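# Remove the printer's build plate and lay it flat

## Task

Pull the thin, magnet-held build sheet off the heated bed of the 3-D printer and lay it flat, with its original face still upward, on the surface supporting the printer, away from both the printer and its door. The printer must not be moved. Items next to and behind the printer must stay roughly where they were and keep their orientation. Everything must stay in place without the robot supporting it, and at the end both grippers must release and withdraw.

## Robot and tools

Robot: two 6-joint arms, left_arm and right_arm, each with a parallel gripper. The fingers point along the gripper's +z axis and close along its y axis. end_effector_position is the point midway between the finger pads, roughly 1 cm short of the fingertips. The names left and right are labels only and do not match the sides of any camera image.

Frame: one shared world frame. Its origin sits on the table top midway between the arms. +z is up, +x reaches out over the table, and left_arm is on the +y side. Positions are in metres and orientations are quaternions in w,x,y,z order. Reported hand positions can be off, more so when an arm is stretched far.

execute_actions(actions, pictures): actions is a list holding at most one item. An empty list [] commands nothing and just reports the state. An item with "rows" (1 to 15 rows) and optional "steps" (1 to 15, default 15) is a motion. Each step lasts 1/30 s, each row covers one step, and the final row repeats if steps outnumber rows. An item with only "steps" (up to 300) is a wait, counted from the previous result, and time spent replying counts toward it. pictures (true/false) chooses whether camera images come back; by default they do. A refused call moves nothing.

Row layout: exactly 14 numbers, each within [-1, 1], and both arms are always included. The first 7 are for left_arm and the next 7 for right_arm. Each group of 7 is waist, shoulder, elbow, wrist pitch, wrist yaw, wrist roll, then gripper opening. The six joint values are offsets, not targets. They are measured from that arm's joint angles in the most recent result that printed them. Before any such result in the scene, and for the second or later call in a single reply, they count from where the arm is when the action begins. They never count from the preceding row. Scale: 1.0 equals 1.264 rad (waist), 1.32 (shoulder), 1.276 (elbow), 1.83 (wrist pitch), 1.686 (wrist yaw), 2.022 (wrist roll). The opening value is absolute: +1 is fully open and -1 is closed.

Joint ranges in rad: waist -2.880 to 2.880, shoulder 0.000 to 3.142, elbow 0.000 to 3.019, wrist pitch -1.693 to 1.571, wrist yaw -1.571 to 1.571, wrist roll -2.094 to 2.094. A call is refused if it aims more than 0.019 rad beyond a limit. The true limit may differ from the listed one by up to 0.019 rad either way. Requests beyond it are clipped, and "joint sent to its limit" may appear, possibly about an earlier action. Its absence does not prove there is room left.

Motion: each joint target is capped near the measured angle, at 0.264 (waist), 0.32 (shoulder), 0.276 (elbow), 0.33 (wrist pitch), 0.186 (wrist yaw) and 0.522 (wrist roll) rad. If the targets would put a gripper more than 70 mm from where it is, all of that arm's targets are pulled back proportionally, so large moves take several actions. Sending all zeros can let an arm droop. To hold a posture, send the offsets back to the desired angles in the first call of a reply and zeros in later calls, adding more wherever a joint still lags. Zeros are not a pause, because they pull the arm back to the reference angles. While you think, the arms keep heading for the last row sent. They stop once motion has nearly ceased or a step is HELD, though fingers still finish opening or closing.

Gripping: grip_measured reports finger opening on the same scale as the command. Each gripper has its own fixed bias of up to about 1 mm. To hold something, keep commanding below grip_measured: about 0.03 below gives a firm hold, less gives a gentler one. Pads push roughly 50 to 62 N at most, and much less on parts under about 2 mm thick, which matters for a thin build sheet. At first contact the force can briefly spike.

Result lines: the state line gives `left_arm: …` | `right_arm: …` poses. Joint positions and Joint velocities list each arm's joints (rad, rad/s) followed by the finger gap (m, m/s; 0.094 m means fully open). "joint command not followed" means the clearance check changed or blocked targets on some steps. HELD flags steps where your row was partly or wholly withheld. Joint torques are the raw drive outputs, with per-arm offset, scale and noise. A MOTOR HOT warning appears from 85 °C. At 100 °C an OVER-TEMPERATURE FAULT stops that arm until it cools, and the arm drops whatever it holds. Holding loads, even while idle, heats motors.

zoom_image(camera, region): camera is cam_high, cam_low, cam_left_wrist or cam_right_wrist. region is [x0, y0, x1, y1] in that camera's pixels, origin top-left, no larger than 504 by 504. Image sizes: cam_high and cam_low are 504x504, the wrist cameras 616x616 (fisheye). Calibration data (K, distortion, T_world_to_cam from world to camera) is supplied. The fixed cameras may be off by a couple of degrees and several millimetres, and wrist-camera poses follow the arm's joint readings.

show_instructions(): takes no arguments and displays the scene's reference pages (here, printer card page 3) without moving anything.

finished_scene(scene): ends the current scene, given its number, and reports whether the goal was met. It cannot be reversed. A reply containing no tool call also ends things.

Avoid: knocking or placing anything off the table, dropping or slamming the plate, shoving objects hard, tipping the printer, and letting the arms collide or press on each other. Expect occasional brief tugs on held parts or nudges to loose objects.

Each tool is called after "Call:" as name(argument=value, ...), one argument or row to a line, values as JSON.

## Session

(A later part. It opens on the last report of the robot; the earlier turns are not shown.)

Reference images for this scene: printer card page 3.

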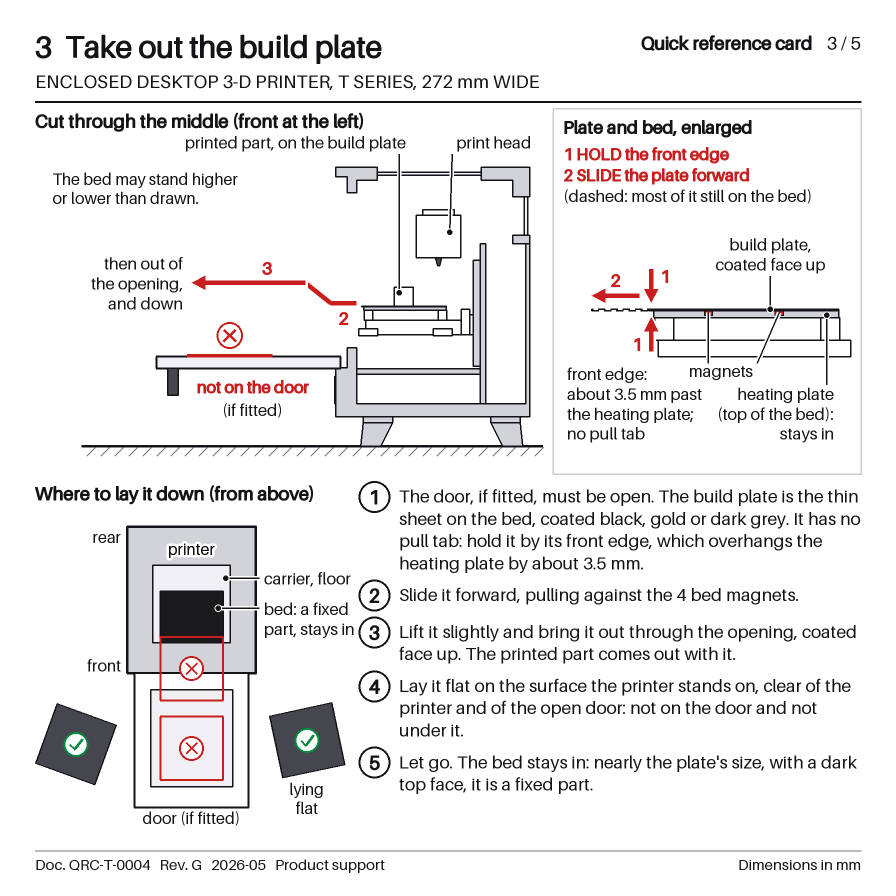

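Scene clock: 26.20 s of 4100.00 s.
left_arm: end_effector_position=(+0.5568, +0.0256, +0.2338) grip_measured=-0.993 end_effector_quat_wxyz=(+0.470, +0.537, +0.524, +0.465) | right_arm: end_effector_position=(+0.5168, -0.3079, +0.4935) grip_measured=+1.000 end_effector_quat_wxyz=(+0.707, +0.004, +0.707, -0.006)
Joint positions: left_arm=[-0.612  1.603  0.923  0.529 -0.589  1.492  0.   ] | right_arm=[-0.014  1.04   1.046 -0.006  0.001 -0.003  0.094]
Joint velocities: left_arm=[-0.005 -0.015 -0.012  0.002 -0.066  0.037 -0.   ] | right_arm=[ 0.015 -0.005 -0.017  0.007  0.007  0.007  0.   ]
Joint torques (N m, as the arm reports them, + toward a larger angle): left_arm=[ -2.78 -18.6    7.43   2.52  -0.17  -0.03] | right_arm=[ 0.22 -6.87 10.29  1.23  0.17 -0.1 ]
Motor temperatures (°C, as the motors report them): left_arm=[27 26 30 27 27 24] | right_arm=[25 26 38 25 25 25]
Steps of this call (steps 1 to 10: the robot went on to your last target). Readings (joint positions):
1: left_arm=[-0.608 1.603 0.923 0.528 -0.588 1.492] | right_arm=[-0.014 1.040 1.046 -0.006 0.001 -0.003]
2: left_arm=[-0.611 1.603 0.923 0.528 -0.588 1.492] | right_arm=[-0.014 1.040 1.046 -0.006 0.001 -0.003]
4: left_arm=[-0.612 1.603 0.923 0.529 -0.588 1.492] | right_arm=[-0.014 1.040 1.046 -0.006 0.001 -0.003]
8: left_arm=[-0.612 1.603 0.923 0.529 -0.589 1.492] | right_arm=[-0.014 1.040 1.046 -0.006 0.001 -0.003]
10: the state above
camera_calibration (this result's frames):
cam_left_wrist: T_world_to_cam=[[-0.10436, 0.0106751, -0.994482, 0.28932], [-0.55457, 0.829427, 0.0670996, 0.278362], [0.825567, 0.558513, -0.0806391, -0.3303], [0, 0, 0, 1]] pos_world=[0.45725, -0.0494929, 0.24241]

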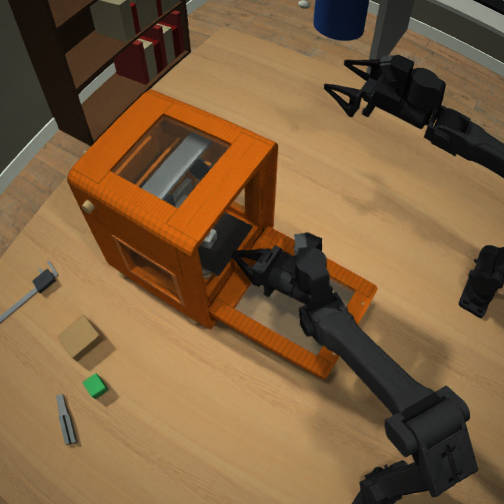

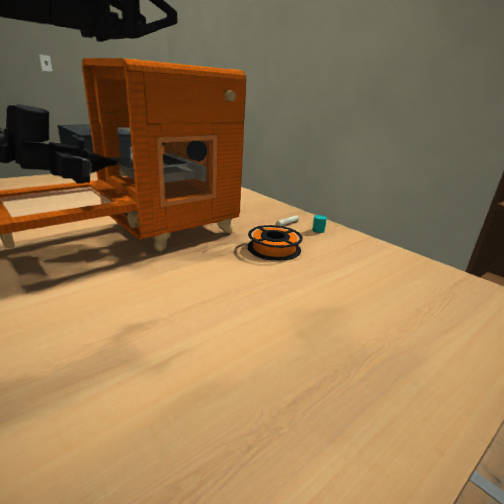

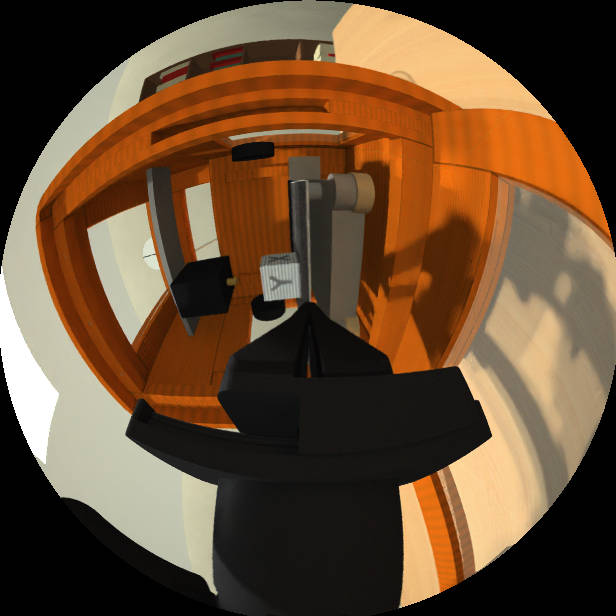

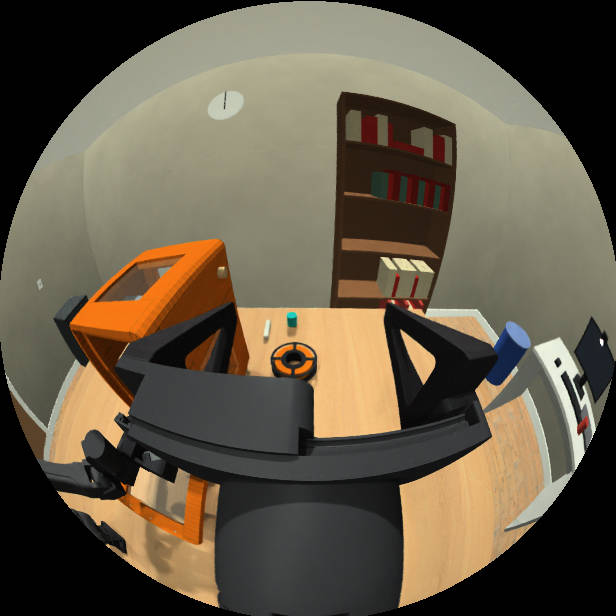

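Call:
execute_actions(
  actions=[
    {"rows":[[0,0,0.02,0.006,0,0,-0.74,0,0,0.01,0,0,0,1],[0,0,0.03,0.006,0,0,-0.74,0,0,0.01,0,0,0,1],[0.005,0.004,0.039,0.01,0,0,-0.74,0,0,0.01,0,0,0,1],[0.01,0.01,0.042,0.017,0.002,0.006,-0.74,0,0,0.01,0,0,0,1],[0.011,0.016,0.046,0.024,0.003,0.009,-0.74,0,0,0.01,0,0,0,1],[0.012,0.022,0.049,0.031,0.004,0.012,-0.74,0,0,0.01,0,0,0,1],[0.013,0.028,0.053,0.038,0.005,0.015,-0.74,0,0,0.01,0,0,0,1],[0.014,0.034,0.056,0.045,0.005,0.018,-0.74,0,0,0.01,0,0,0,1],[0.015,0.04,0.06,0.053,0.005,0.021,-0.74,0,0,0.01,0,0,0,1],[0.016,0.046,0.063,0.06,0.005,0.024,-0.74,0,0,0.01,0,0,0,1],[0.016,0.052,0.067,0.067,0.005,0.026,-0.74,0,0,0.01,0,0,0,1]]},
  ],
  pictures=false,
)

Call:
execute_actions(
  actions=[
    {"steps":10},
  ],
)

Scene clock: 30.67 s of 4100.00 s.
left_arm: end_effector_position=(+0.5737, +0.0196, +0.2336) grip_measured=-0.742 end_effector_quat_wxyz=(+0.487, +0.521, +0.513, +0.478) | right_arm: end_effector_position=(+0.5168, -0.3079, +0.4935) grip_measured=+1.000 end_effector_quat_wxyz=(+0.707, +0.004, +0.707, -0.006)
Joint positions: left_arm=[-0.603  1.666  0.954  0.63  -0.583  1.524  0.012] | right_arm=[-0.014  1.04   1.046 -0.006  0.001 -0.003  0.094]
Joint velocities: left_arm=[ 0.005  0.063  0.002  0.037 -0.007  0.037  0.   ] | right_arm=[-0.005 -0.015 -0.017  0.012  0.022  0.007  0.   ]
Joint torques (N m, as the arm reports them, + toward a larger angle): left_arm=[ -1.6  -17.35  11.36   2.38   0.03   0.05] | right_arm=[ 0.24 -6.83 10.28  1.22  0.17 -0.09]
Motor temperatures (°C, as the motors report them): left_arm=[27 26 29 27 27 24] | right_arm=[25 26 39 25 25 25]
Steps of this call (steps 1 to 15: the robot went on to your last target; steps 16 to 90: nothing new was sent; then 0.97 s passed at rest; steps 91 to 105: all 15 steps of this action). Readings (joint positions):
91: left_arm=[-0.612 1.603 0.923 0.529 -0.589 1.492] | right_arm=[-0.014 1.040 1.046 -0.006 0.001 -0.003]
92: left_arm=[-0.612 1.603 0.923 0.529 -0.589 1.492] | right_arm=[-0.014 1.040 1.046 -0.006 0.001 -0.003]
94: left_arm=[-0.612 1.603 0.923 0.532 -0.589 1.492] | right_arm=[-0.014 1.040 1.046 -0.006 0.001 -0.003]
98: left_arm=[-0.610 1.615 0.930 0.570 -0.584 1.500] | right_arm=[-0.014 1.040 1.046 -0.006 0.001 -0.003]
105: the state above

Scene clock: 31.00 s of 4100.00 s.
left_arm: end_effector_position=(+0.5742, +0.0198, +0.2336) grip_measured=-0.742 end_effector_quat_wxyz=(+0.487, +0.522, +0.511, +0.480) | right_arm: end_effector_position=(+0.5168, -0.3079, +0.4935) grip_measured=+1.000 end_effector_quat_wxyz=(+0.707, +0.004, +0.707, -0.006)
Joint positions: left_arm=[-0.602  1.668  0.955  0.634 -0.583  1.531  0.012] | right_arm=[-0.014  1.04   1.046 -0.006  0.001 -0.003  0.094]
Joint velocities: left_arm=[ 0.005  0.015 -0.012 -0.007 -0.022 -0.022 -0.001] | right_arm=[-0.015 -0.015 -0.017  0.002 -0.007  0.007  0.   ]
Joint torques (N m, as the arm reports them, + toward a larger angle): left_arm=[ -1.62 -17.16  11.32   2.42   0.03   0.07] | right_arm=[ 0.18 -6.86 10.3   1.21  0.17 -0.09]
Motor temperatures (°C, as the motors report them): left_arm=[27 26 29 27 27 24] | right_arm=[25 26 39 25 25 25]
Steps of this call (steps 1 to 10: the robot went on to your last target). Readings (joint positions):
1: left_arm=[-0.602 1.667 0.954 0.631 -0.583 1.525] | right_arm=[-0.014 1.040 1.046 -0.006 0.001 -0.003]
2: left_arm=[-0.602 1.668 0.954 0.631 -0.583 1.526] | right_arm=[-0.014 1.040 1.046 -0.006 0.001 -0.003]
4: left_arm=[-0.602 1.668 0.954 0.633 -0.583 1.528] | right_arm=[-0.014 1.040 1.046 -0.006 0.001 -0.003]
8: left_arm=[-0.602 1.668 0.955 0.634 -0.583 1.530] | right_arm=[-0.014 1.040 1.046 -0.006 0.001 -0.003]
10: the state above
camera_calibration (this result's frames):
cam_left_wrist: T_world_to_cam=[[-0.0449893, 0.00738156, -0.99896, 0.257978], [-0.557948, 0.829287, 0.0312556, 0.303186], [0.828655, 0.558774, -0.0331905, -0.354337], [0, 0, 0, 1]] pos_world=[0.474392, -0.0553381, 0.236473]

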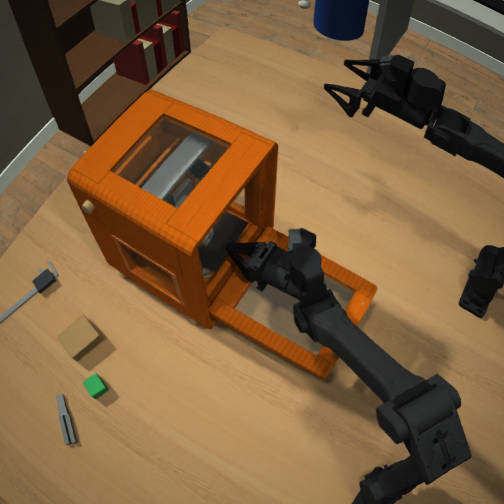

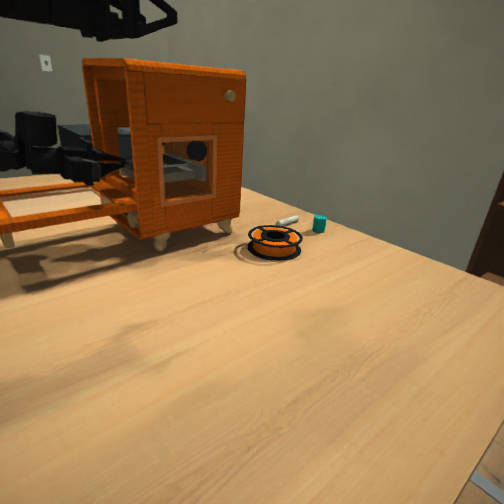

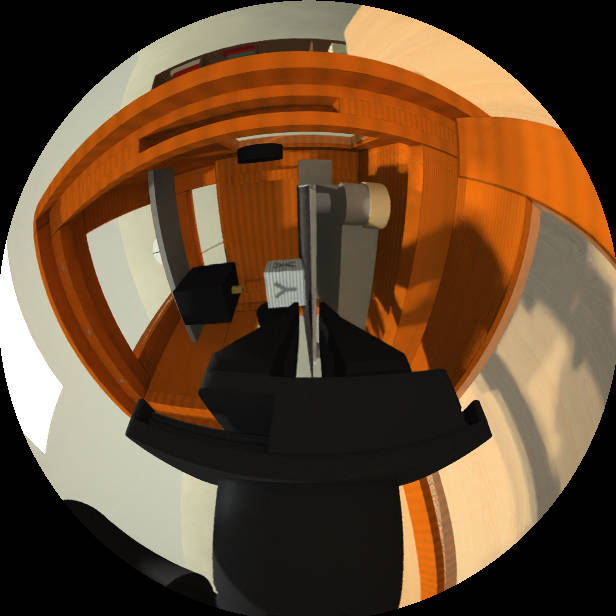

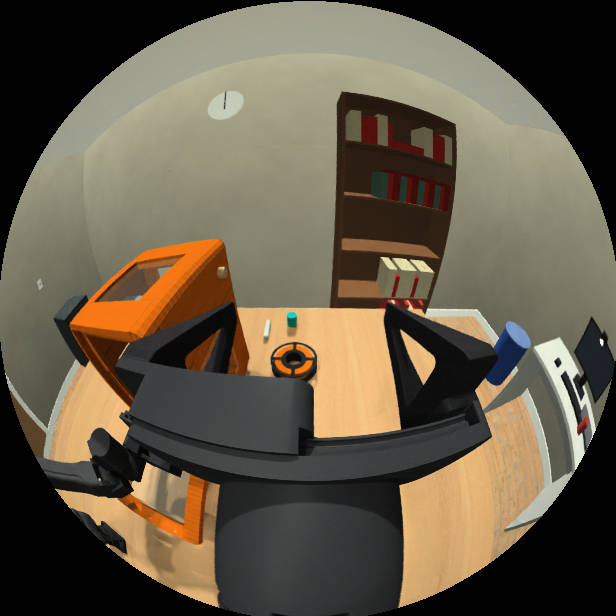

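Call:
execute_actions(
  actions=[
    {"rows":[[0,0,0.02,0.008,0,0,-0.79,0,0,0.01,0,0,0,1],[0,0,0.02,0.008,0,0,-0.84,0,0,0.01,0,0,0,1],[0,0,0.02,0.008,0,0,-0.88,0,0,0.01,0,0,0,1],[0,0,0.02,0.008,0,0,-0.92,0,0,0.01,0,0,0,1],[0,0,0.02,0.01,0,0,-0.95,0,0,0.01,0,0,0,1],[0,0,0.02,0.014,0,0,-0.98,0,0,0.01,0,0,0,1],[0,0,0.02,0.018,0,0,-1,0,0,0.01,0,0,0,1],[0,0,0.02,0.022,0,0,-1,0,0,0.01,0,0,0,1],[0,0,0.02,0.027,0,0.01,-1,0,0,0.01,0,0,0,1],[0,0,0.02,0.032,0,0.015,-1,0,0,0.01,0,0,0,1],[0,0,0.02,0.037,0,0.015,-1,0,0,0.01,0,0,0,1]]},
  ],
  pictures=false,
)

Call:
execute_actions(
  actions=[
    {"rows":[[-0.008,-0.022,0,0.016,0,0,-1,0,0,0.01,0,0,0,1],[-0.015,-0.033,-0.01,0.016,-0.005,0,-1,0,0,0.01,0,0,0,1],[-0.022,-0.044,-0.022,0.016,-0.011,0,-1,0,0,0.01,0,0,0,1],[-0.03,-0.055,-0.035,0.016,-0.017,0,-1,0,0,0.01,0,0,0,1],[-0.037,-0.066,-0.047,0.016,-0.022,0,-1,0,0,0.01,0,0,0,1],[-0.045,-0.077,-0.06,0.016,-0.028,0,-1,0,0,0.01,0,0,0,1],[-0.052,-0.088,-0.072,0.016,-0.034,0,-1,0,0,0.01,0,0,0,1],[-0.06,-0.099,-0.085,0.016,-0.04,0,-1,0,0,0.01,0,0,0,1],[-0.068,-0.11,-0.097,0.016,-0.046,0,-1,0,0,0.01,0,0,0,1],[-0.076,-0.121,-0.11,0.016,-0.052,0,-1,0,0,0.01,0,0,0,1],[-0.084,-0.132,-0.122,0.016,-0.058,0,-1,0,0,0.01,0,0,0,1],[-0.092,-0.143,-0.135,0.016,-0.064,0,-1,0,0,0.01,0,0,0,1],[-0.1,-0.154,-0.147,0.016,-0.07,0,-1,0,0,0.01,0,0,0,1],[-0.106,-0.162,-0.158,0.016,-0.077,0,-1,0,0,0.01,0,0,0,1]]},
  ],
  pictures=false,
)

Call:
execute_actions(
  actions=[
    {"steps":8},
  ],
)

Scene clock: 38.23 s of 4100.00 s.
left_arm: end_effector_position=(+0.5747, +0.0195, +0.2433) grip_measured=-0.992 end_effector_quat_wxyz=(+0.500, +0.509, +0.505, +0.485) | right_arm: end_effector_position=(+0.5168, -0.3079, +0.4935) grip_measured=+1.000 end_effector_quat_wxyz=(+0.707, +0.004, +0.707, -0.006)
Joint positions: left_arm=[-0.602  1.668  0.955  0.679 -0.583  1.541  0.   ] | right_arm=[-0.014  1.04   1.046 -0.006  0.001 -0.003  0.094]
Joint velocities: left_arm=[-0.005 -0.005  0.007 -0.002 -0.066  0.037 -0.   ] | right_arm=[-0.005 -0.015  0.007 -0.002 -0.022 -0.066  0.   ]
Joint torques (N m, as the arm reports them, + toward a larger angle): left_arm=[ -2.68 -17.37   9.21   2.63  -0.05   0.06] | right_arm=[ 0.22 -6.84 10.29  1.23  0.17 -0.09]
Motor temperatures (°C, as the motors report them): left_arm=[27 26 30 27 27 24] | right_arm=[25 26 39 25 25 25]
Steps of this call (steps 1 to 15: the robot went on to your last target; steps 16 to 90: nothing new was sent; then 3.73 s passed at rest; steps 91 to 105: all 15 steps of this action). Readings (joint positions):
91: left_arm=[-0.602 1.668 0.955 0.634 -0.583 1.531] | right_arm=[-0.014 1.040 1.046 -0.006 0.001 -0.003]
92: left_arm=[-0.602 1.668 0.955 0.634 -0.583 1.531] | right_arm=[-0.014 1.040 1.046 -0.006 0.001 -0.003]
94: left_arm=[-0.602 1.668 0.955 0.634 -0.583 1.531] | right_arm=[-0.014 1.040 1.046 -0.006 0.001 -0.003]
98: left_arm=[-0.602 1.668 0.955 0.643 -0.583 1.531] | right_arm=[-0.014 1.040 1.046 -0.006 0.001 -0.003]
105: the state above

Scene clock: 38.73 s of 4100.00 s.
left_arm: end_effector_position=(+0.4851, +0.0192, +0.2539) grip_measured=-0.992 end_effector_quat_wxyz=(+0.499, +0.510, +0.504, +0.487) | right_arm: end_effector_position=(+0.5168, -0.3079, +0.4935) grip_measured=+1.000 end_effector_quat_wxyz=(+0.707, +0.004, +0.707, -0.006)
Joint positions: left_arm=[-0.724  1.486  0.765  0.685 -0.705  1.541  0.   ] | right_arm=[-0.014  1.04   1.046 -0.006  0.001 -0.003  0.094]
Joint velocities: left_arm=[-0.288 -0.405 -0.335 -0.002 -0.154 -0.022 -0.   ] | right_arm=[-0.005  0.024  0.012 -0.012  0.051 -0.007  0.   ]
Joint torques (N m, as the arm reports them, + toward a larger angle): left_arm=[ -2.17 -14.83   7.99   2.59  -0.17  -0.04] | right_arm=[ 0.23 -6.83 10.28  1.22  0.17 -0.09]
Motor temperatures (°C, as the motors report them): left_arm=[27 26 30 27 27 24] | right_arm=[25 26 39 25 25 25]
Steps of this call (steps 1 to 15: all 15 steps of this action). Readings (joint positions):
1: left_arm=[-0.602 1.668 0.955 0.680 -0.583 1.541] | right_arm=[-0.014 1.040 1.046 -0.006 0.001 -0.003]
2: left_arm=[-0.602 1.667 0.953 0.682 -0.585 1.541] | right_arm=[-0.014 1.040 1.046 -0.006 0.001 -0.003]
4: left_arm=[-0.607 1.657 0.940 0.684 -0.600 1.541] | right_arm=[-0.014 1.040 1.046 -0.006 0.001 -0.003]
8: left_arm=[-0.637 1.602 0.874 0.684 -0.640 1.541] | right_arm=[-0.014 1.040 1.046 -0.006 0.001 -0.003]
15: the state above

Scene clock: 39.00 s of 4100.00 s.
left_arm: end_effector_position=(+0.4763, +0.0174, +0.2569) grip_measured=-0.992 end_effector_quat_wxyz=(+0.503, +0.511, +0.501, +0.485) | right_arm: end_effector_position=(+0.5168, -0.3079, +0.4935) grip_measured=+1.000 end_effector_quat_wxyz=(+0.707, +0.004, +0.707, -0.006)
Joint positions: left_arm=[-0.738  1.466  0.75   0.685 -0.71   1.541  0.   ] | right_arm=[-0.014  1.04   1.046 -0.006  0.001 -0.003  0.094]
Joint velocities: left_arm=[ 0.005 -0.005  0.007  0.007  0.007 -0.007  0.001] | right_arm=[-0.005 -0.024  0.002 -0.017  0.007 -0.051  0.   ]
Joint torques (N m, as the arm reports them, + toward a larger angle): left_arm=[ -2.4  -14.68   7.6    2.56  -0.19  -0.04] | right_arm=[ 0.23 -6.82 10.28  1.21  0.18 -0.09]
Motor temperatures (°C, as the motors report them): left_arm=[27 26 30 27 27 24] | right_arm=[25 26 39 25 25 25]
Steps of this call (steps 1 to 8: the robot went on to your last target). Readings (joint positions):
1: left_arm=[-0.732 1.476 0.756 0.685 -0.708 1.541] | right_arm=[-0.014 1.040 1.046 -0.006 0.001 -0.003]
2: left_arm=[-0.737 1.469 0.751 0.685 -0.708 1.541] | right_arm=[-0.014 1.040 1.046 -0.006 0.001 -0.003]
4: left_arm=[-0.738 1.466 0.750 0.685 -0.708 1.541] | right_arm=[-0.014 1.040 1.046 -0.006 0.001 -0.003]
8: the state above
camera_calibration (this result's frames):
cam_left_wrist: T_world_to_cam=[[-0.00284148, -0.00604054, -0.999978, 0.257343], [-0.549752, 0.835321, -0.00348376, 0.254737], [0.835323, 0.54973, -0.00569435, -0.281226], [0, 0, 0, 1]] pos_world=[0.375688, -0.0566346, 0.256623]

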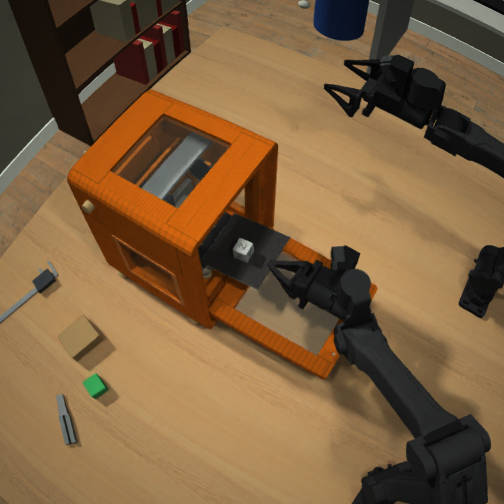

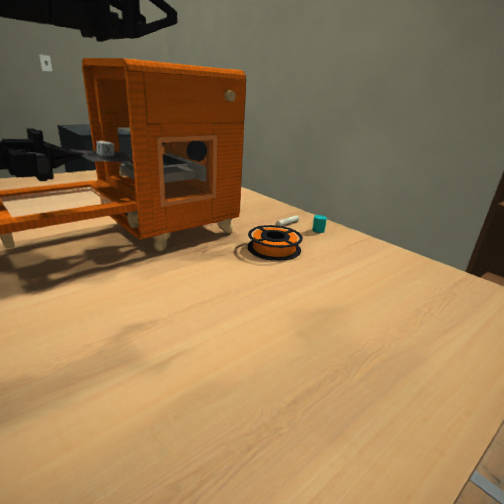

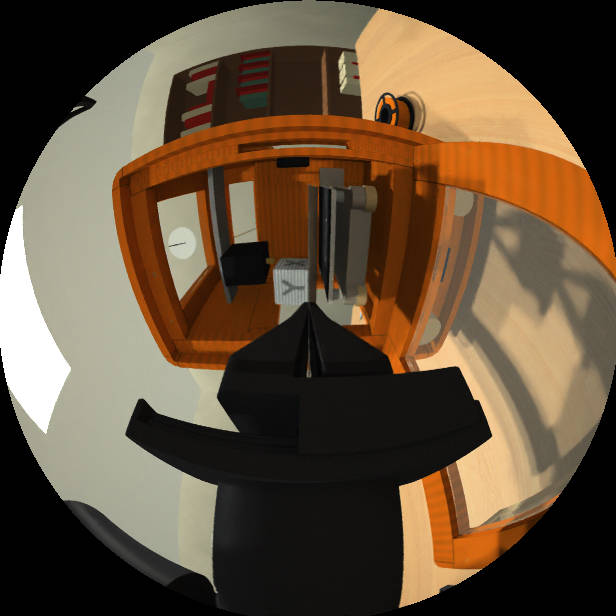

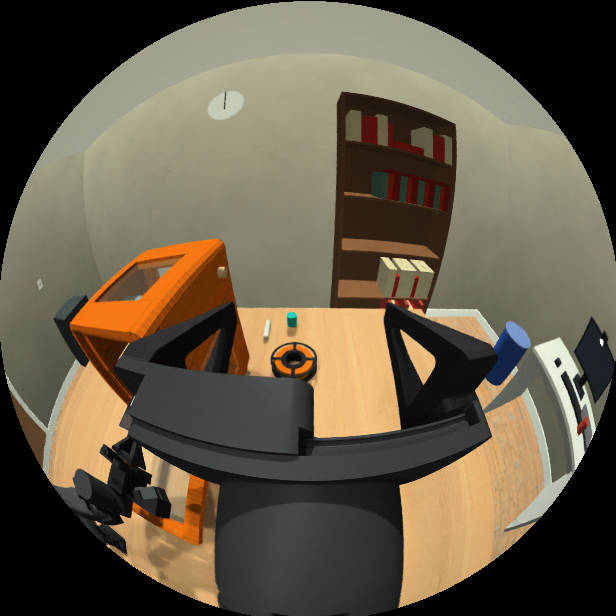

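Call:
execute_actions(
  actions=[
    {"rows":[[-0.008,-0.018,-0.003,0,-0.003,0,-1,0,0,0.01,0,0,0,1],[-0.014,-0.026,-0.011,0,-0.008,0,-1,0,0,0.01,0,0,0,1],[-0.022,-0.037,-0.022,0,-0.015,0,-1,0,0,0.01,0,0,0,1],[-0.031,-0.049,-0.034,0,-0.022,0,-1,0,0,0.01,0,0,0,1],[-0.04,-0.061,-0.046,0,-0.029,0,-1,0,0,0.01,0,0,0,1],[-0.049,-0.073,-0.058,0,-0.036,0,-1,0,0,0.01,0,0,0,1],[-0.058,-0.085,-0.07,0,-0.043,0,-1,0,0,0.01,0,0,0,1],[-0.067,-0.097,-0.082,0,-0.05,0,-1,0,0,0.01,0,0,0,1],[-0.076,-0.109,-0.094,0,-0.057,0,-1,0,0,0.01,0,0,0,1],[-0.085,-0.121,-0.106,0,-0.064,0,-1,0,0,0.01,0,0,0,1],[-0.094,-0.133,-0.118,0,-0.071,0,-1,0,0,0.01,0,0,0,1],[-0.102,-0.145,-0.13,0,-0.078,0,-1,0,0,0.01,0,0,0,1],[-0.109,-0.157,-0.142,0,-0.085,0,-1,0,0,0.01,0,0,0,1],[-0.115,-0.169,-0.152,0,-0.09,0,-1,0,0,0.01,0,0,0,1],[-0.118,-0.181,-0.16,0,-0.093,0,-1,0,0,0.01,0,0,0,1]]},
  ],
  pictures=false,
)

Call:
execute_actions(
  actions=[
    {"rows":[[0,-0.035,-0.015,-0.005,0,0,-1,0,0,0.01,0,0,0,1],[0,-0.055,-0.024,-0.015,0,0,-1,0,0,0.01,0,0,0,1],[0,-0.08,-0.033,-0.028,0,0,-1,0,0,0.01,0,0,0,1],[0,-0.11,-0.042,-0.043,0,0,-1,0,0,0.01,0,0,0,1],[0,-0.14,-0.051,-0.058,0,0,-1,0,0,0.01,0,0,0,1],[0,-0.17,-0.06,-0.074,0,0,-1,0,0,0.01,0,0,0,1],[0,-0.2,-0.069,-0.09,0,0,-1,0,0,0.01,0,0,0,1],[0,-0.23,-0.078,-0.106,0,0,-1,0,0,0.01,0,0,0,1],[0,-0.26,-0.087,-0.122,0,0,-1,0,0,0.01,0,0,0,1],[0,-0.29,-0.096,-0.138,0,0,-1,0,0,0.01,0,0,0,1],[0,-0.32,-0.105,-0.154,0,0,-1,0,0,0.01,0,0,0,1],[0,-0.345,-0.112,-0.168,0,0,-1,0,0,0.01,0,0,0,1],[0,-0.365,-0.118,-0.18,0,0,-1,0,0,0.01,0,0,0,1],[0,-0.38,-0.122,-0.19,0,0,-1,0,0,0.01,0,0,0,1],[0,-0.39,-0.125,-0.197,0,0,-1,0,0,0.01,0,0,0,1]]},
  ],
  pictures=false,
)

Call:
execute_actions(
  actions=[
    {"steps":6},
  ],
  pictures=false,
)

Call:
execute_actions(
  actions=[
    {"rows":[[0.015,0,0.01,0,0,0,-1,0,0,0.01,0,0,0,1],[0.025,0,0.01,0,0,0,-1,0,0,0.01,0,0,0,1],[0.04,0,0.01,0,0,0,-1,0,0,0.01,0,0,0,1],[0.06,0,0.01,0,0,0,-1,0,0,0.01,0,0,0,1],[0.085,0,0.01,0,0,0,-1,0,0,0.01,0,0,0,1],[0.115,0,0.01,0,0,0,-1,0,0,0.01,0,0,0,1],[0.145,0,0.01,0,0,0,-1,0,0,0.01,0,0,0,1],[0.175,0,0.01,0,0.01,0,-1,0,0,0.01,0,0,0,1],[0.205,0,0.01,0,0.025,0,-1,0,0,0.01,0,0,0,1],[0.235,0,0.01,0,0.045,0,-1,0,0,0.01,0,0,0,1],[0.265,0,0.01,0,0.065,0,-1,0,0,0.01,0,0,0,1],[0.295,0,0.01,0,0.085,0,-1,0,0,0.01,0,0,0,1],[0.325,0,0.01,0,0.105,0,-1,0,0,0.01,0,0,0,1],[0.355,0,0.01,0,0.13,0,-1,0,0,0.01,0,0,0,1],[0.385,0,0.01,0,0.155,0,-1,0,0,0.01,0,0,0,1]]},
  ],
  pictures=false,
)

Call:
execute_actions(
  actions=[
    {"rows":[[0.08,0,0.01,0,0.045,0.02,-1,0,0,0.01,0,0,0,1],[0.11,0,0.01,0,0.07,0.02,-1,0,0,0.01,0,0,0,1],[0.14,0,0.01,0,0.097,0.02,-1,0,0,0.01,0,0,0,1],[0.17,0,0.01,0,0.124,0.02,-1,0,0,0.01,0,0,0,1],[0.2,0,0.01,0,0.151,0.02,-1,0,0,0.01,0,0,0,1],[0.23,0,0.01,0,0.178,0.02,-1,0,0,0.01,0,0,0,1],[0.26,0,0.01,0,0.205,0.02,-1,0,0,0.01,0,0,0,1],[0.29,0,0.01,0,0.232,0.02,-1,0,0,0.01,0,0,0,1],[0.32,0,0.01,0,0.26,0.02,-1,0,0,0.01,0,0,0,1],[0.35,0,0.01,0,0.287,0.02,-1,0,0,0.01,0,0,0,1],[0.375,0,0.01,0,0.312,0.02,-1,0,0,0.01,0,0,0,1],[0.397,0,0.01,0,0.335,0.02,-1,0,0,0.01,0,0,0,1],[0.415,0,0.01,0,0.353,0.02,-1,0,0,0.01,0,0,0,1],[0.428,0,0.01,0,0.367,0.02,-1,0,0,0.01,0,0,0,1],[0.435,0,0.01,0,0.377,0.02,-1,0,0,0.01,0,0,0,1]]},
  ],
  pictures=false,
)

Call:
execute_actions(
  actions=[
    {"steps":8},
  ],
)

Scene clock: 50.23 s of 4100.00 s.
left_arm: end_effector_position=(+0.3902, +0.0359, +0.2592) grip_measured=-0.992 end_effector_quat_wxyz=(+0.503, +0.506, +0.502, +0.489) | right_arm: end_effector_position=(+0.5168, -0.3079, +0.4935) grip_measured=+1.000 end_effector_quat_wxyz=(+0.707, +0.004, +0.707, -0.006)
Joint positions: left_arm=[-0.873  1.275  0.566  0.683 -0.856  1.541  0.   ] | right_arm=[-0.014  1.04   1.046 -0.006  0.001 -0.003  0.094]
Joint velocities: left_arm=[-0.249 -0.513 -0.364 -0.002 -0.198  0.007 -0.001] | right_arm=[ 0.005 -0.015 -0.022  0.007  0.022 -0.022  0.   ]
Joint torques (N m, as the arm reports them, + toward a larger angle): left_arm=[ -2.14 -11.64   7.51   1.71  -0.23  -0.05] | right_arm=[ 0.22 -6.91 10.3   1.21  0.17 -0.09]
Motor temperatures (°C, as the motors report them): left_arm=[27 26 29 27 27 24] | right_arm=[25 26 40 25 25 25]
Steps of this call (steps 1 to 30: the robot went on to your last target; steps 31 to 90: nothing new was sent; then 7.73 s passed at rest; steps 91 to 105: all 15 steps of this action). Readings (joint positions):
91: left_arm=[-0.738 1.466 0.750 0.685 -0.710 1.541] | right_arm=[-0.014 1.040 1.046 -0.006 0.001 -0.003]
92: left_arm=[-0.739 1.466 0.749 0.685 -0.714 1.541] | right_arm=[-0.014 1.040 1.046 -0.006 0.001 -0.003]
94: left_arm=[-0.744 1.458 0.735 0.685 -0.733 1.541] | right_arm=[-0.014 1.040 1.046 -0.006 0.001 -0.003]
98: left_arm=[-0.782 1.404 0.670 0.683 -0.781 1.541] | right_arm=[-0.014 1.040 1.046 -0.006 0.001 -0.003]
105: the state above

Scene clock: 50.73 s of 4100.00 s.
left_arm: end_effector_position=(+0.3198, +0.1163, +0.3083) grip_measured=-0.992 end_effector_quat_wxyz=(+0.512, +0.500, +0.501, +0.487) | right_arm: end_effector_position=(+0.5168, -0.3079, +0.4935) grip_measured=+1.000 end_effector_quat_wxyz=(+0.707, +0.004, +0.707, -0.006)
Joint positions: left_arm=[-0.88   0.785  0.418  0.362 -0.856  1.541  0.   ] | right_arm=[-0.014  1.04   1.046 -0.006  0.001 -0.003  0.094]
Joint velocities: left_arm=[ 0.005 -0.835 -0.154 -0.53  -0.037  0.007 -0.001] | right_arm=[-0.005 -0.005  0.002 -0.027  0.037  0.037  0.   ]
Joint torques (N m, as the arm reports them, + toward a larger angle): left_arm=[-2.01 -1.65  8.57  1.57 -0.08 -0.03] | right_arm=[ 0.26 -6.86 10.28  1.22  0.17 -0.09]
Motor temperatures (°C, as the motors report them): left_arm=[27 26 29 27 27 24] | right_arm=[25 26 40 25 25 25]
Steps of this call (steps 1 to 15: all 15 steps of this action). Readings (joint positions):
1: left_arm=[-0.879 1.259 0.555 0.681 -0.857 1.541] | right_arm=[-0.014 1.040 1.046 -0.006 0.001 -0.003]
2: left_arm=[-0.880 1.244 0.547 0.675 -0.857 1.541] | right_arm=[-0.014 1.040 1.046 -0.006 0.001 -0.003]
4: left_arm=[-0.880 1.211 0.532 0.644 -0.857 1.541] | right_arm=[-0.014 1.040 1.046 -0.006 0.001 -0.003]
8: left_arm=[-0.880 1.080 0.484 0.541 -0.856 1.541] | right_arm=[-0.014 1.040 1.046 -0.006 0.001 -0.003]
15: the state above

Scene clock: 50.93 s of 4100.00 s.
left_arm: end_effector_position=(+0.3148, +0.1224, +0.3079) grip_measured=-0.992 end_effector_quat_wxyz=(+0.508, +0.504, +0.501, +0.487) | right_arm: end_effector_position=(+0.5168, -0.3079, +0.4935) grip_measured=+1.000 end_effector_quat_wxyz=(+0.707, +0.004, +0.707, -0.006)
Joint positions: left_arm=[-0.88   0.749  0.409  0.326 -0.856  1.541  0.   ] | right_arm=[-0.014  1.04   1.046 -0.006  0.001 -0.003  0.094]
Joint velocities: left_arm=[-0.015  0.103  0.002 -0.046  0.022  0.037  0.001] | right_arm=[-0.005  0.005 -0.002 -0.002 -0.037  0.037  0.   ]
Joint torques (N m, as the arm reports them, + toward a larger angle): left_arm=[-1.92 -2.65  8.86  1.59 -0.06 -0.04] | right_arm=[ 0.31 -6.81 10.28  1.23  0.17 -0.1 ]
Motor temperatures (°C, as the motors report them): left_arm=[27 26 29 27 27 24] | right_arm=[25 26 40 25 25 25]
Steps of this call (steps 1 to 6: the robot went on to your last target). Readings (joint positions):
1: left_arm=[-0.880 0.761 0.414 0.348 -0.856 1.541] | right_arm=[-0.014 1.040 1.046 -0.006 0.001 -0.003]
2: left_arm=[-0.880 0.747 0.411 0.339 -0.856 1.541] | right_arm=[-0.014 1.040 1.046 -0.006 0.001 -0.003]
4: left_arm=[-0.880 0.742 0.409 0.331 -0.856 1.541] | right_arm=[-0.014 1.040 1.046 -0.006 0.001 -0.003]
6: the state above

Scene clock: 51.43 s of 4100.00 s.
left_arm: end_effector_position=(+0.3711, +0.2284, +0.3053) grip_measured=-0.992 end_effector_quat_wxyz=(+0.456, +0.455, +0.549, +0.532) | right_arm: end_effector_position=(+0.5168, -0.3079, +0.4935) grip_measured=+1.000 end_effector_quat_wxyz=(+0.707, +0.004, +0.707, -0.006)
Joint positions: left_arm=[-0.462  0.753  0.408  0.323 -0.633  1.541  0.   ] | right_arm=[-0.014  1.04   1.046 -0.006  0.001 -0.003  0.094]
Joint velocities: left_arm=[ 1.099 -0.015  0.007  0.002  1.004 -0.051 -0.001] | right_arm=[-0.005 -0.024 -0.007  0.012  0.037 -0.037  0.   ]
Joint torques (N m, as the arm reports them, + toward a larger angle): left_arm=[-2.44 -3.83  9.84  1.76 -0.1  -0.04] | right_arm=[ 0.26 -6.88 10.3   1.22  0.18 -0.09]
Motor temperatures (°C, as the motors report them): left_arm=[27 26 29 27 27 24] | right_arm=[25 26 40 25 25 25]
Steps of this call (steps 1 to 15: all 15 steps of this action). Readings (joint positions):
1: left_arm=[-0.879 0.752 0.408 0.325 -0.856 1.541] | right_arm=[-0.014 1.040 1.046 -0.006 0.001 -0.003]
2: left_arm=[-0.877 0.753 0.408 0.324 -0.856 1.541] | right_arm=[-0.014 1.040 1.046 -0.006 0.001 -0.003]
4: left_arm=[-0.860 0.753 0.408 0.323 -0.855 1.541] | right_arm=[-0.014 1.040 1.046 -0.006 0.001 -0.003]
8: left_arm=[-0.749 0.753 0.408 0.323 -0.847 1.541] | right_arm=[-0.014 1.040 1.046 -0.006 0.001 -0.003]
15: the state above

Scene clock: 51.93 s of 4100.00 s.
left_arm: end_effector_position=(+0.3964, +0.3284, +0.3040) grip_measured=-0.992 end_effector_quat_wxyz=(+0.473, +0.483, +0.528, +0.514) | right_arm: end_effector_position=(+0.5168, -0.3079, +0.4935) grip_measured=+1.000 end_effector_quat_wxyz=(+0.707, +0.004, +0.707, -0.006)
Joint positions: left_arm=[ 0.063  0.753  0.408  0.321 -0.021  1.567  0.   ] | right_arm=[-0.014  1.04   1.046 -0.006  0.001 -0.003  0.094]
Joint velocities: left_arm=[ 0.581 -0.015 -0.012 -0.012  0.535 -0.022  0.001] | right_arm=[-0.005 -0.005 -0.007  0.007 -0.022  0.007  0.   ]
Joint torques (N m, as the arm reports them, + toward a larger angle): left_arm=[-2.88 -3.49  9.88  1.88  0.13  0.06] | right_arm=[ 0.16 -6.83 10.27  1.22  0.18 -0.09]
Motor temperatures (°C, as the motors report them): left_arm=[27 26 29 27 27 24] | right_arm=[25 26 40 25 25 25]
Steps of this call (steps 1 to 15: all 15 steps of this action). Readings (joint positions):
1: left_arm=[-0.425 0.753 0.408 0.323 -0.593 1.545] | right_arm=[-0.014 1.040 1.046 -0.006 0.001 -0.003]
2: left_arm=[-0.390 0.753 0.408 0.323 -0.553 1.550] | right_arm=[-0.014 1.040 1.046 -0.006 0.001 -0.003]
4: left_arm=[-0.319 0.753 0.408 0.322 -0.465 1.557] | right_arm=[-0.014 1.040 1.046 -0.006 0.001 -0.003]
8: left_arm=[-0.170 0.753 0.408 0.321 -0.283 1.563] | right_arm=[-0.014 1.040 1.046 -0.006 0.001 -0.003]
15: the state above

Scene clock: 52.20 s of 4100.00 s.
left_arm: end_effector_position=(+0.3959, +0.3353, +0.3040) grip_measured=-0.992 end_effector_quat_wxyz=(+0.472, +0.482, +0.529, +0.515) | right_arm: end_effector_position=(+0.5168, -0.3079, +0.4935) grip_measured=+1.000 end_effector_quat_wxyz=(+0.707, +0.004, +0.707, -0.006)
Joint positions: left_arm=[ 0.09   0.753  0.408  0.321 -0.     1.568  0.   ] | right_arm=[-0.014  1.04   1.046 -0.006  0.001 -0.003  0.094]
Joint velocities: left_arm=[-0.005  0.005 -0.002 -0.002  0.066 -0.007 -0.001] | right_arm=[-0.015 -0.005  0.002 -0.007 -0.051  0.051  0.   ]
Joint torques (N m, as the arm reports them, + toward a larger angle): left_arm=[-2.49 -3.8   9.88  1.81  0.05  0.08] | right_arm=[ 0.22 -6.85 10.27  1.22  0.17 -0.09]
Motor temperatures (°C, as the motors report them): left_arm=[27 26 29 27 27 24] | right_arm=[25 26 40 25 25 25]
Steps of this call (steps 1 to 8: the robot went on to your last target). Readings (joint positions):
1: left_arm=[0.079 0.753 0.408 0.321 -0.011 1.568] | right_arm=[-0.014 1.040 1.046 -0.006 0.001 -0.003]
2: left_arm=[0.087 0.753 0.408 0.321 -0.007 1.568] | right_arm=[-0.014 1.040 1.046 -0.006 0.001 -0.003]
4: left_arm=[0.090 0.753 0.408 0.321 -0.004 1.568] | right_arm=[-0.014 1.040 1.046 -0.006 0.001 -0.003]
8: the state above
camera_calibration (this result's frames):
cam_left_wrist: T_world_to_cam=[[-0.002936, 0.000105721, -0.999996, 0.304104], [-0.64475, 0.764391, 0.0019738, 0.00484075], [0.764388, 0.644753, -0.00217609, -0.393358], [0, 0, 0, 1]] pos_world=[0.304693, 0.249886, 0.303237]

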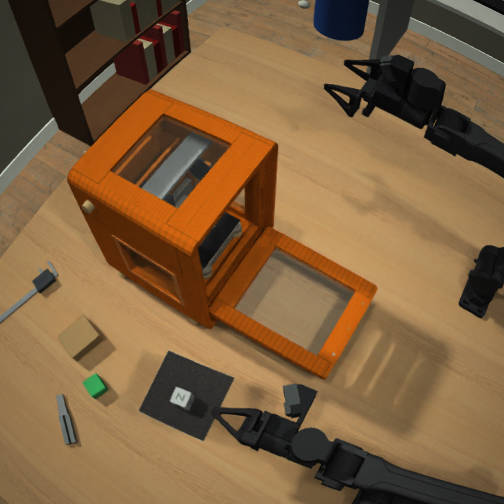

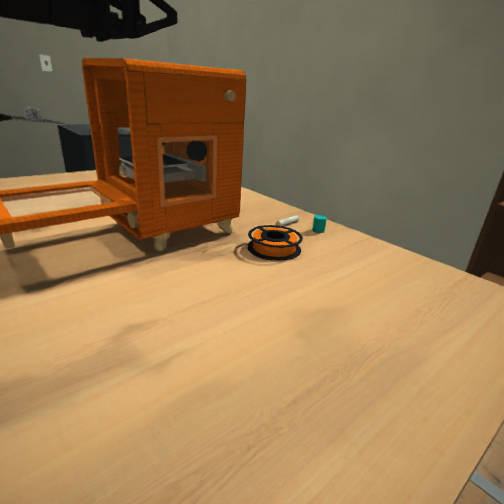

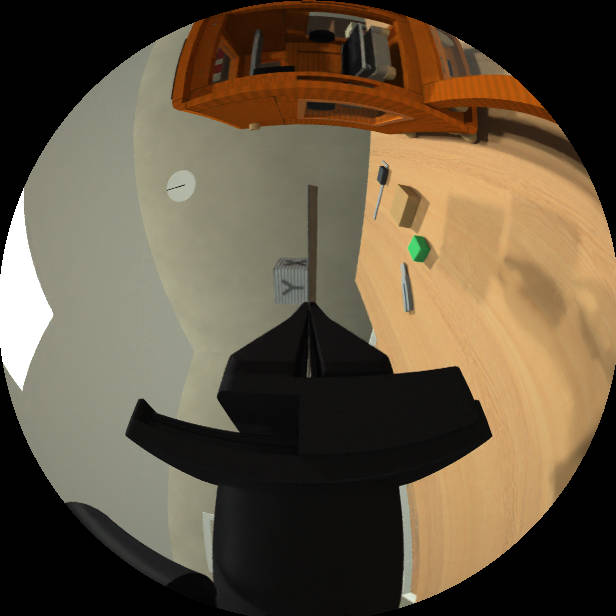

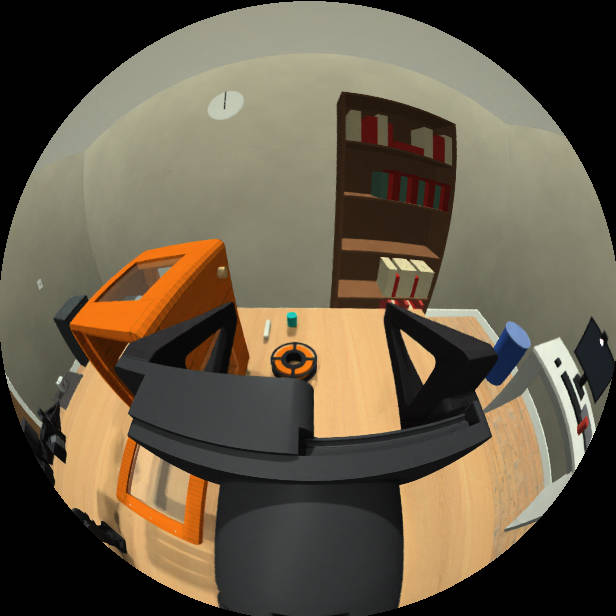

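Call:
execute_actions(
  actions=[
    {"rows":[[0,0.008,0,0.012,0,0,-1,0,0,0.01,0,0,0,1],[0,0.018,-0.002,0.018,0,0,-1,0,0,0.01,0,0,0,1],[0,0.032,-0.004,0.026,0,0,-1,0,0,0.01,0,0,0,1],[0,0.05,-0.006,0.034,0,0,-1,0,0,0.01,0,0,0,1],[0,0.07,-0.008,0.042,0,0,-1,0,0,0.01,0,0,0,1],[0,0.092,-0.01,0.05,0,0,-1,0,0,0.01,0,0,0,1],[0,0.114,-0.012,0.058,0,0,-1,0,0,0.01,0,0,0,1],[0,0.136,-0.014,0.066,0,0,-1,0,0,0.01,0,0,0,1],[0,0.158,-0.016,0.074,0,0,-1,0,0,0.01,0,0,0,1],[0,0.18,-0.018,0.082,0,0,-1,0,0,0.01,0,0,0,1],[0,0.202,-0.02,0.09,0,0,-1,0,0,0.01,0,0,0,1],[0,0.224,-0.022,0.098,0,0,-1,0,0,0.01,0,0,0,1],[0,0.246,-0.024,0.106,0,0,-1,0,0,0.01,0,0,0,1],[0,0.268,-0.024,0.114,0,0,-1,0,0,0.01,0,0,0,1],[0,0.29,-0.024,0.122,0,0,-1,0,0,0.01,0,0,0,1]]},
  ],
  pictures=false,
)

Call:
execute_actions(
  actions=[
    {"rows":[[0,0.055,0.01,0.034,0,0,-1,0,0,0.01,0,0,0,1],[0,0.077,0.01,0.042,0,0,-1,0,0,0.01,0,0,0,1],[0,0.098,0.01,0.05,0,0,-1,0,0,0.01,0,0,0,1],[0,0.118,0.01,0.058,0,0,-1,0,0,0.01,0,0,0,1],[0,0.137,0.01,0.066,0,0,-1,0,0,0.01,0,0,0,1],[0,0.155,0.01,0.074,0,0,-1,0,0,0.01,0,0,0,1],[0,0.172,0.01,0.082,0,0,-1,0,0,0.01,0,0,0,1],[0,0.188,0.01,0.09,0,0,-1,0,0,0.01,0,0,0,1],[0,0.202,0.01,0.097,0,0,-1,0,0,0.01,0,0,0,1],[0,0.215,0.01,0.103,0,0,-1,0,0,0.01,0,0,0,1],[0,0.226,0.01,0.108,0,0,-1,0,0,0.01,0,0,0,1],[0,0.235,0.01,0.112,0,0,-1,0,0,0.01,0,0,0,1],[0,0.243,0.01,0.115,0,0,-1,0,0,0.01,0,0,0,1],[0,0.249,0.01,0.115,0,0,-1,0,0,0.01,0,0,0,1],[0,0.253,0.01,0.115,0,0,-1,0,0,0.01,0,0,0,1]]},
  ],
  pictures=false,
)

Call:
execute_actions(
  actions=[
    {"steps":10},
  ],
)

Scene clock: 57.70 s of 4100.00 s.
left_arm: end_effector_position=(+0.4341, +0.3388, +0.1922) grip_measured=-0.992 end_effector_quat_wxyz=(+0.420, +0.527, +0.579, +0.459) | right_arm: end_effector_position=(+0.5168, -0.3079, +0.4935) grip_measured=+1.000 end_effector_quat_wxyz=(+0.707, +0.004, +0.707, -0.006)
Joint positions: left_arm=[ 0.09   1.091  0.377  0.487 -0.     1.568  0.   ] | right_arm=[-0.014  1.04   1.046 -0.006  0.001 -0.003  0.094]
Joint velocities: left_arm=[ 0.005  0.874 -0.081  0.398 -0.051 -0.051 -0.   ] | right_arm=[-0.015 -0.015  0.012  0.017  0.007  0.007  0.   ]
Joint torques (N m, as the arm reports them, + toward a larger angle): left_arm=[-2.18 -7.75  7.95  2.9  -0.03 -0.04] | right_arm=[ 0.22 -6.87 10.28  1.22  0.18 -0.09]
Motor temperatures (°C, as the motors report them): left_arm=[27 26 30 27 27 24] | right_arm=[25 26 40 25 25 25]
Steps of this call (steps 1 to 30: the robot went on to your last target; steps 31 to 90: nothing new was sent; then 2.00 s passed at rest; steps 91 to 105: all 15 steps of this action). Readings (joint positions):
91: left_arm=[0.090 0.753 0.408 0.321 -0.000 1.568] | right_arm=[-0.014 1.040 1.046 -0.006 0.001 -0.003]
92: left_arm=[0.090 0.756 0.408 0.322 -0.000 1.568] | right_arm=[-0.014 1.040 1.046 -0.006 0.001 -0.003]
94: left_arm=[0.090 0.771 0.407 0.338 -0.000 1.568] | right_arm=[-0.014 1.040 1.046 -0.006 0.001 -0.003]
98: left_arm=[0.090 0.863 0.402 0.394 -0.000 1.568] | right_arm=[-0.014 1.040 1.046 -0.006 0.001 -0.003]
105: the state above

Scene clock: 58.20 s of 4100.00 s.
left_arm: end_effector_position=(+0.4511, +0.3403, +0.0945) grip_measured=-0.991 end_effector_quat_wxyz=(+0.379, +0.557, +0.612, +0.414) | right_arm: end_effector_position=(+0.5168, -0.3079, +0.4935) grip_measured=+1.000 end_effector_quat_wxyz=(+0.707, +0.004, +0.707, -0.006)
Joint positions: left_arm=[ 0.09   1.418  0.377  0.664 -0.     1.568  0.   ] | right_arm=[-0.014  1.04   1.046 -0.006  0.001 -0.003  0.094]
Joint velocities: left_arm=[-0.005  0.249 -0.022  0.09  -0.007 -0.037 -0.002] | right_arm=[ 0.005  0.015 -0.022 -0.017  0.007  0.066  0.   ]
Joint torques (N m, as the arm reports them, + toward a larger angle): left_arm=[ -2.37 -10.62   6.48   2.82   0.    -0.02] | right_arm=[ 0.2  -6.87 10.28  1.23  0.17 -0.09]
Motor temperatures (°C, as the motors report them): left_arm=[27 26 30 27 27 24] | right_arm=[25 26 40 25 25 25]
Steps of this call (steps 1 to 15: all 15 steps of this action). Readings (joint positions):
1: left_arm=[0.090 1.121 0.377 0.498 -0.000 1.568] | right_arm=[-0.014 1.040 1.046 -0.006 0.001 -0.003]
2: left_arm=[0.090 1.150 0.377 0.509 -0.000 1.568] | right_arm=[-0.014 1.040 1.046 -0.006 0.001 -0.003]
4: left_arm=[0.090 1.205 0.377 0.537 -0.000 1.568] | right_arm=[-0.014 1.040 1.046 -0.006 0.001 -0.003]
8: left_arm=[0.090 1.304 0.377 0.595 -0.000 1.568] | right_arm=[-0.014 1.040 1.046 -0.006 0.001 -0.003]
15: the state above

Scene clock: 58.53 s of 4100.00 s.
left_arm: end_effector_position=(+0.4513, +0.3404, +0.0908) grip_measured=-0.991 end_effector_quat_wxyz=(+0.378, +0.558, +0.613, +0.413) | right_arm: end_effector_position=(+0.5168, -0.3079, +0.4935) grip_measured=+1.000 end_effector_quat_wxyz=(+0.707, +0.004, +0.707, -0.006)
Joint positions: left_arm=[ 0.09   1.431  0.377  0.671 -0.     1.568  0.   ] | right_arm=[-0.014  1.04   1.046 -0.006  0.001 -0.003  0.094]
Joint velocities: left_arm=[-0.015 -0.005  0.017  0.007 -0.051  0.007 -0.   ] | right_arm=[-0.005 -0.005  0.002  0.012  0.037  0.051  0.   ]
Joint torques (N m, as the arm reports them, + toward a larger angle): left_arm=[ -2.33 -10.26   6.35   2.73  -0.01  -0.03] | right_arm=[ 0.22 -6.83 10.28  1.22  0.18 -0.09]
Motor temperatures (°C, as the motors report them): left_arm=[27 26 29 27 27 24] | right_arm=[25 26 40 25 25 25]
Steps of this call (steps 1 to 10: the robot went on to your last target). Readings (joint positions):
1: left_arm=[0.090 1.425 0.377 0.665 -0.000 1.568] | right_arm=[-0.014 1.040 1.046 -0.006 0.001 -0.003]
2: left_arm=[0.090 1.429 0.377 0.666 -0.000 1.568] | right_arm=[-0.014 1.040 1.046 -0.006 0.001 -0.003]
4: left_arm=[0.090 1.431 0.377 0.667 -0.000 1.568] | right_arm=[-0.014 1.040 1.046 -0.006 0.001 -0.003]
8: left_arm=[0.090 1.431 0.377 0.671 -0.000 1.568] | right_arm=[-0.014 1.040 1.046 -0.006 0.001 -0.003]
10: the state above
camera_calibration (this result's frames):
cam_left_wrist: T_world_to_cam=[[-0.353026, -0.0311091, -0.935096, 0.253754], [-0.607463, 0.767761, 0.203793, 0.000878765], [0.711591, 0.639981, -0.289937, -0.387841], [0, 0, 0, 1]] pos_world=[0.3661, 0.25543, 0.124656]

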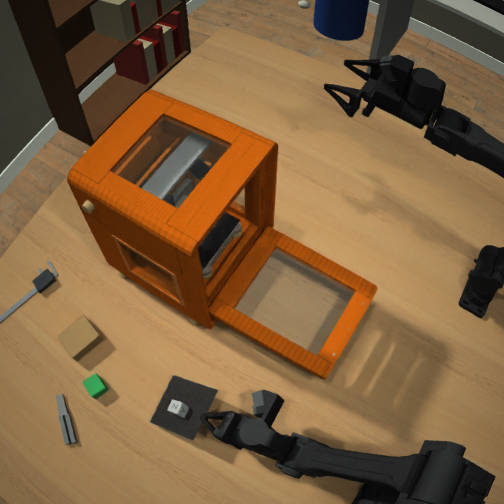

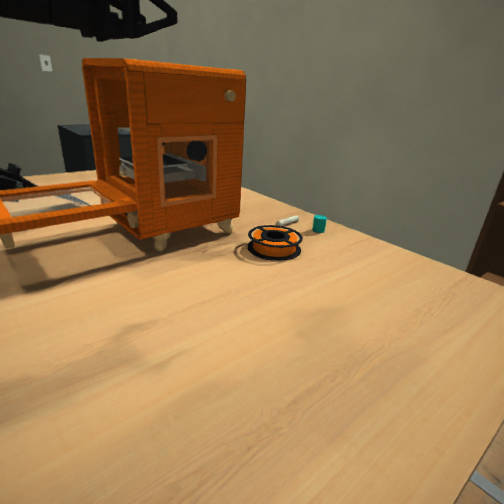

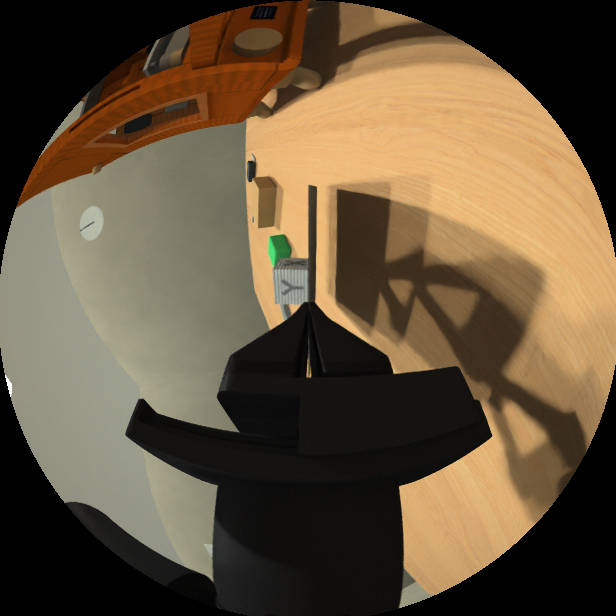

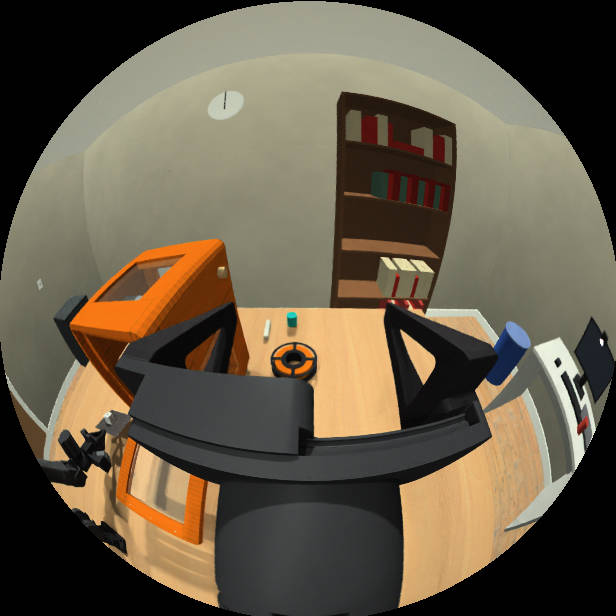

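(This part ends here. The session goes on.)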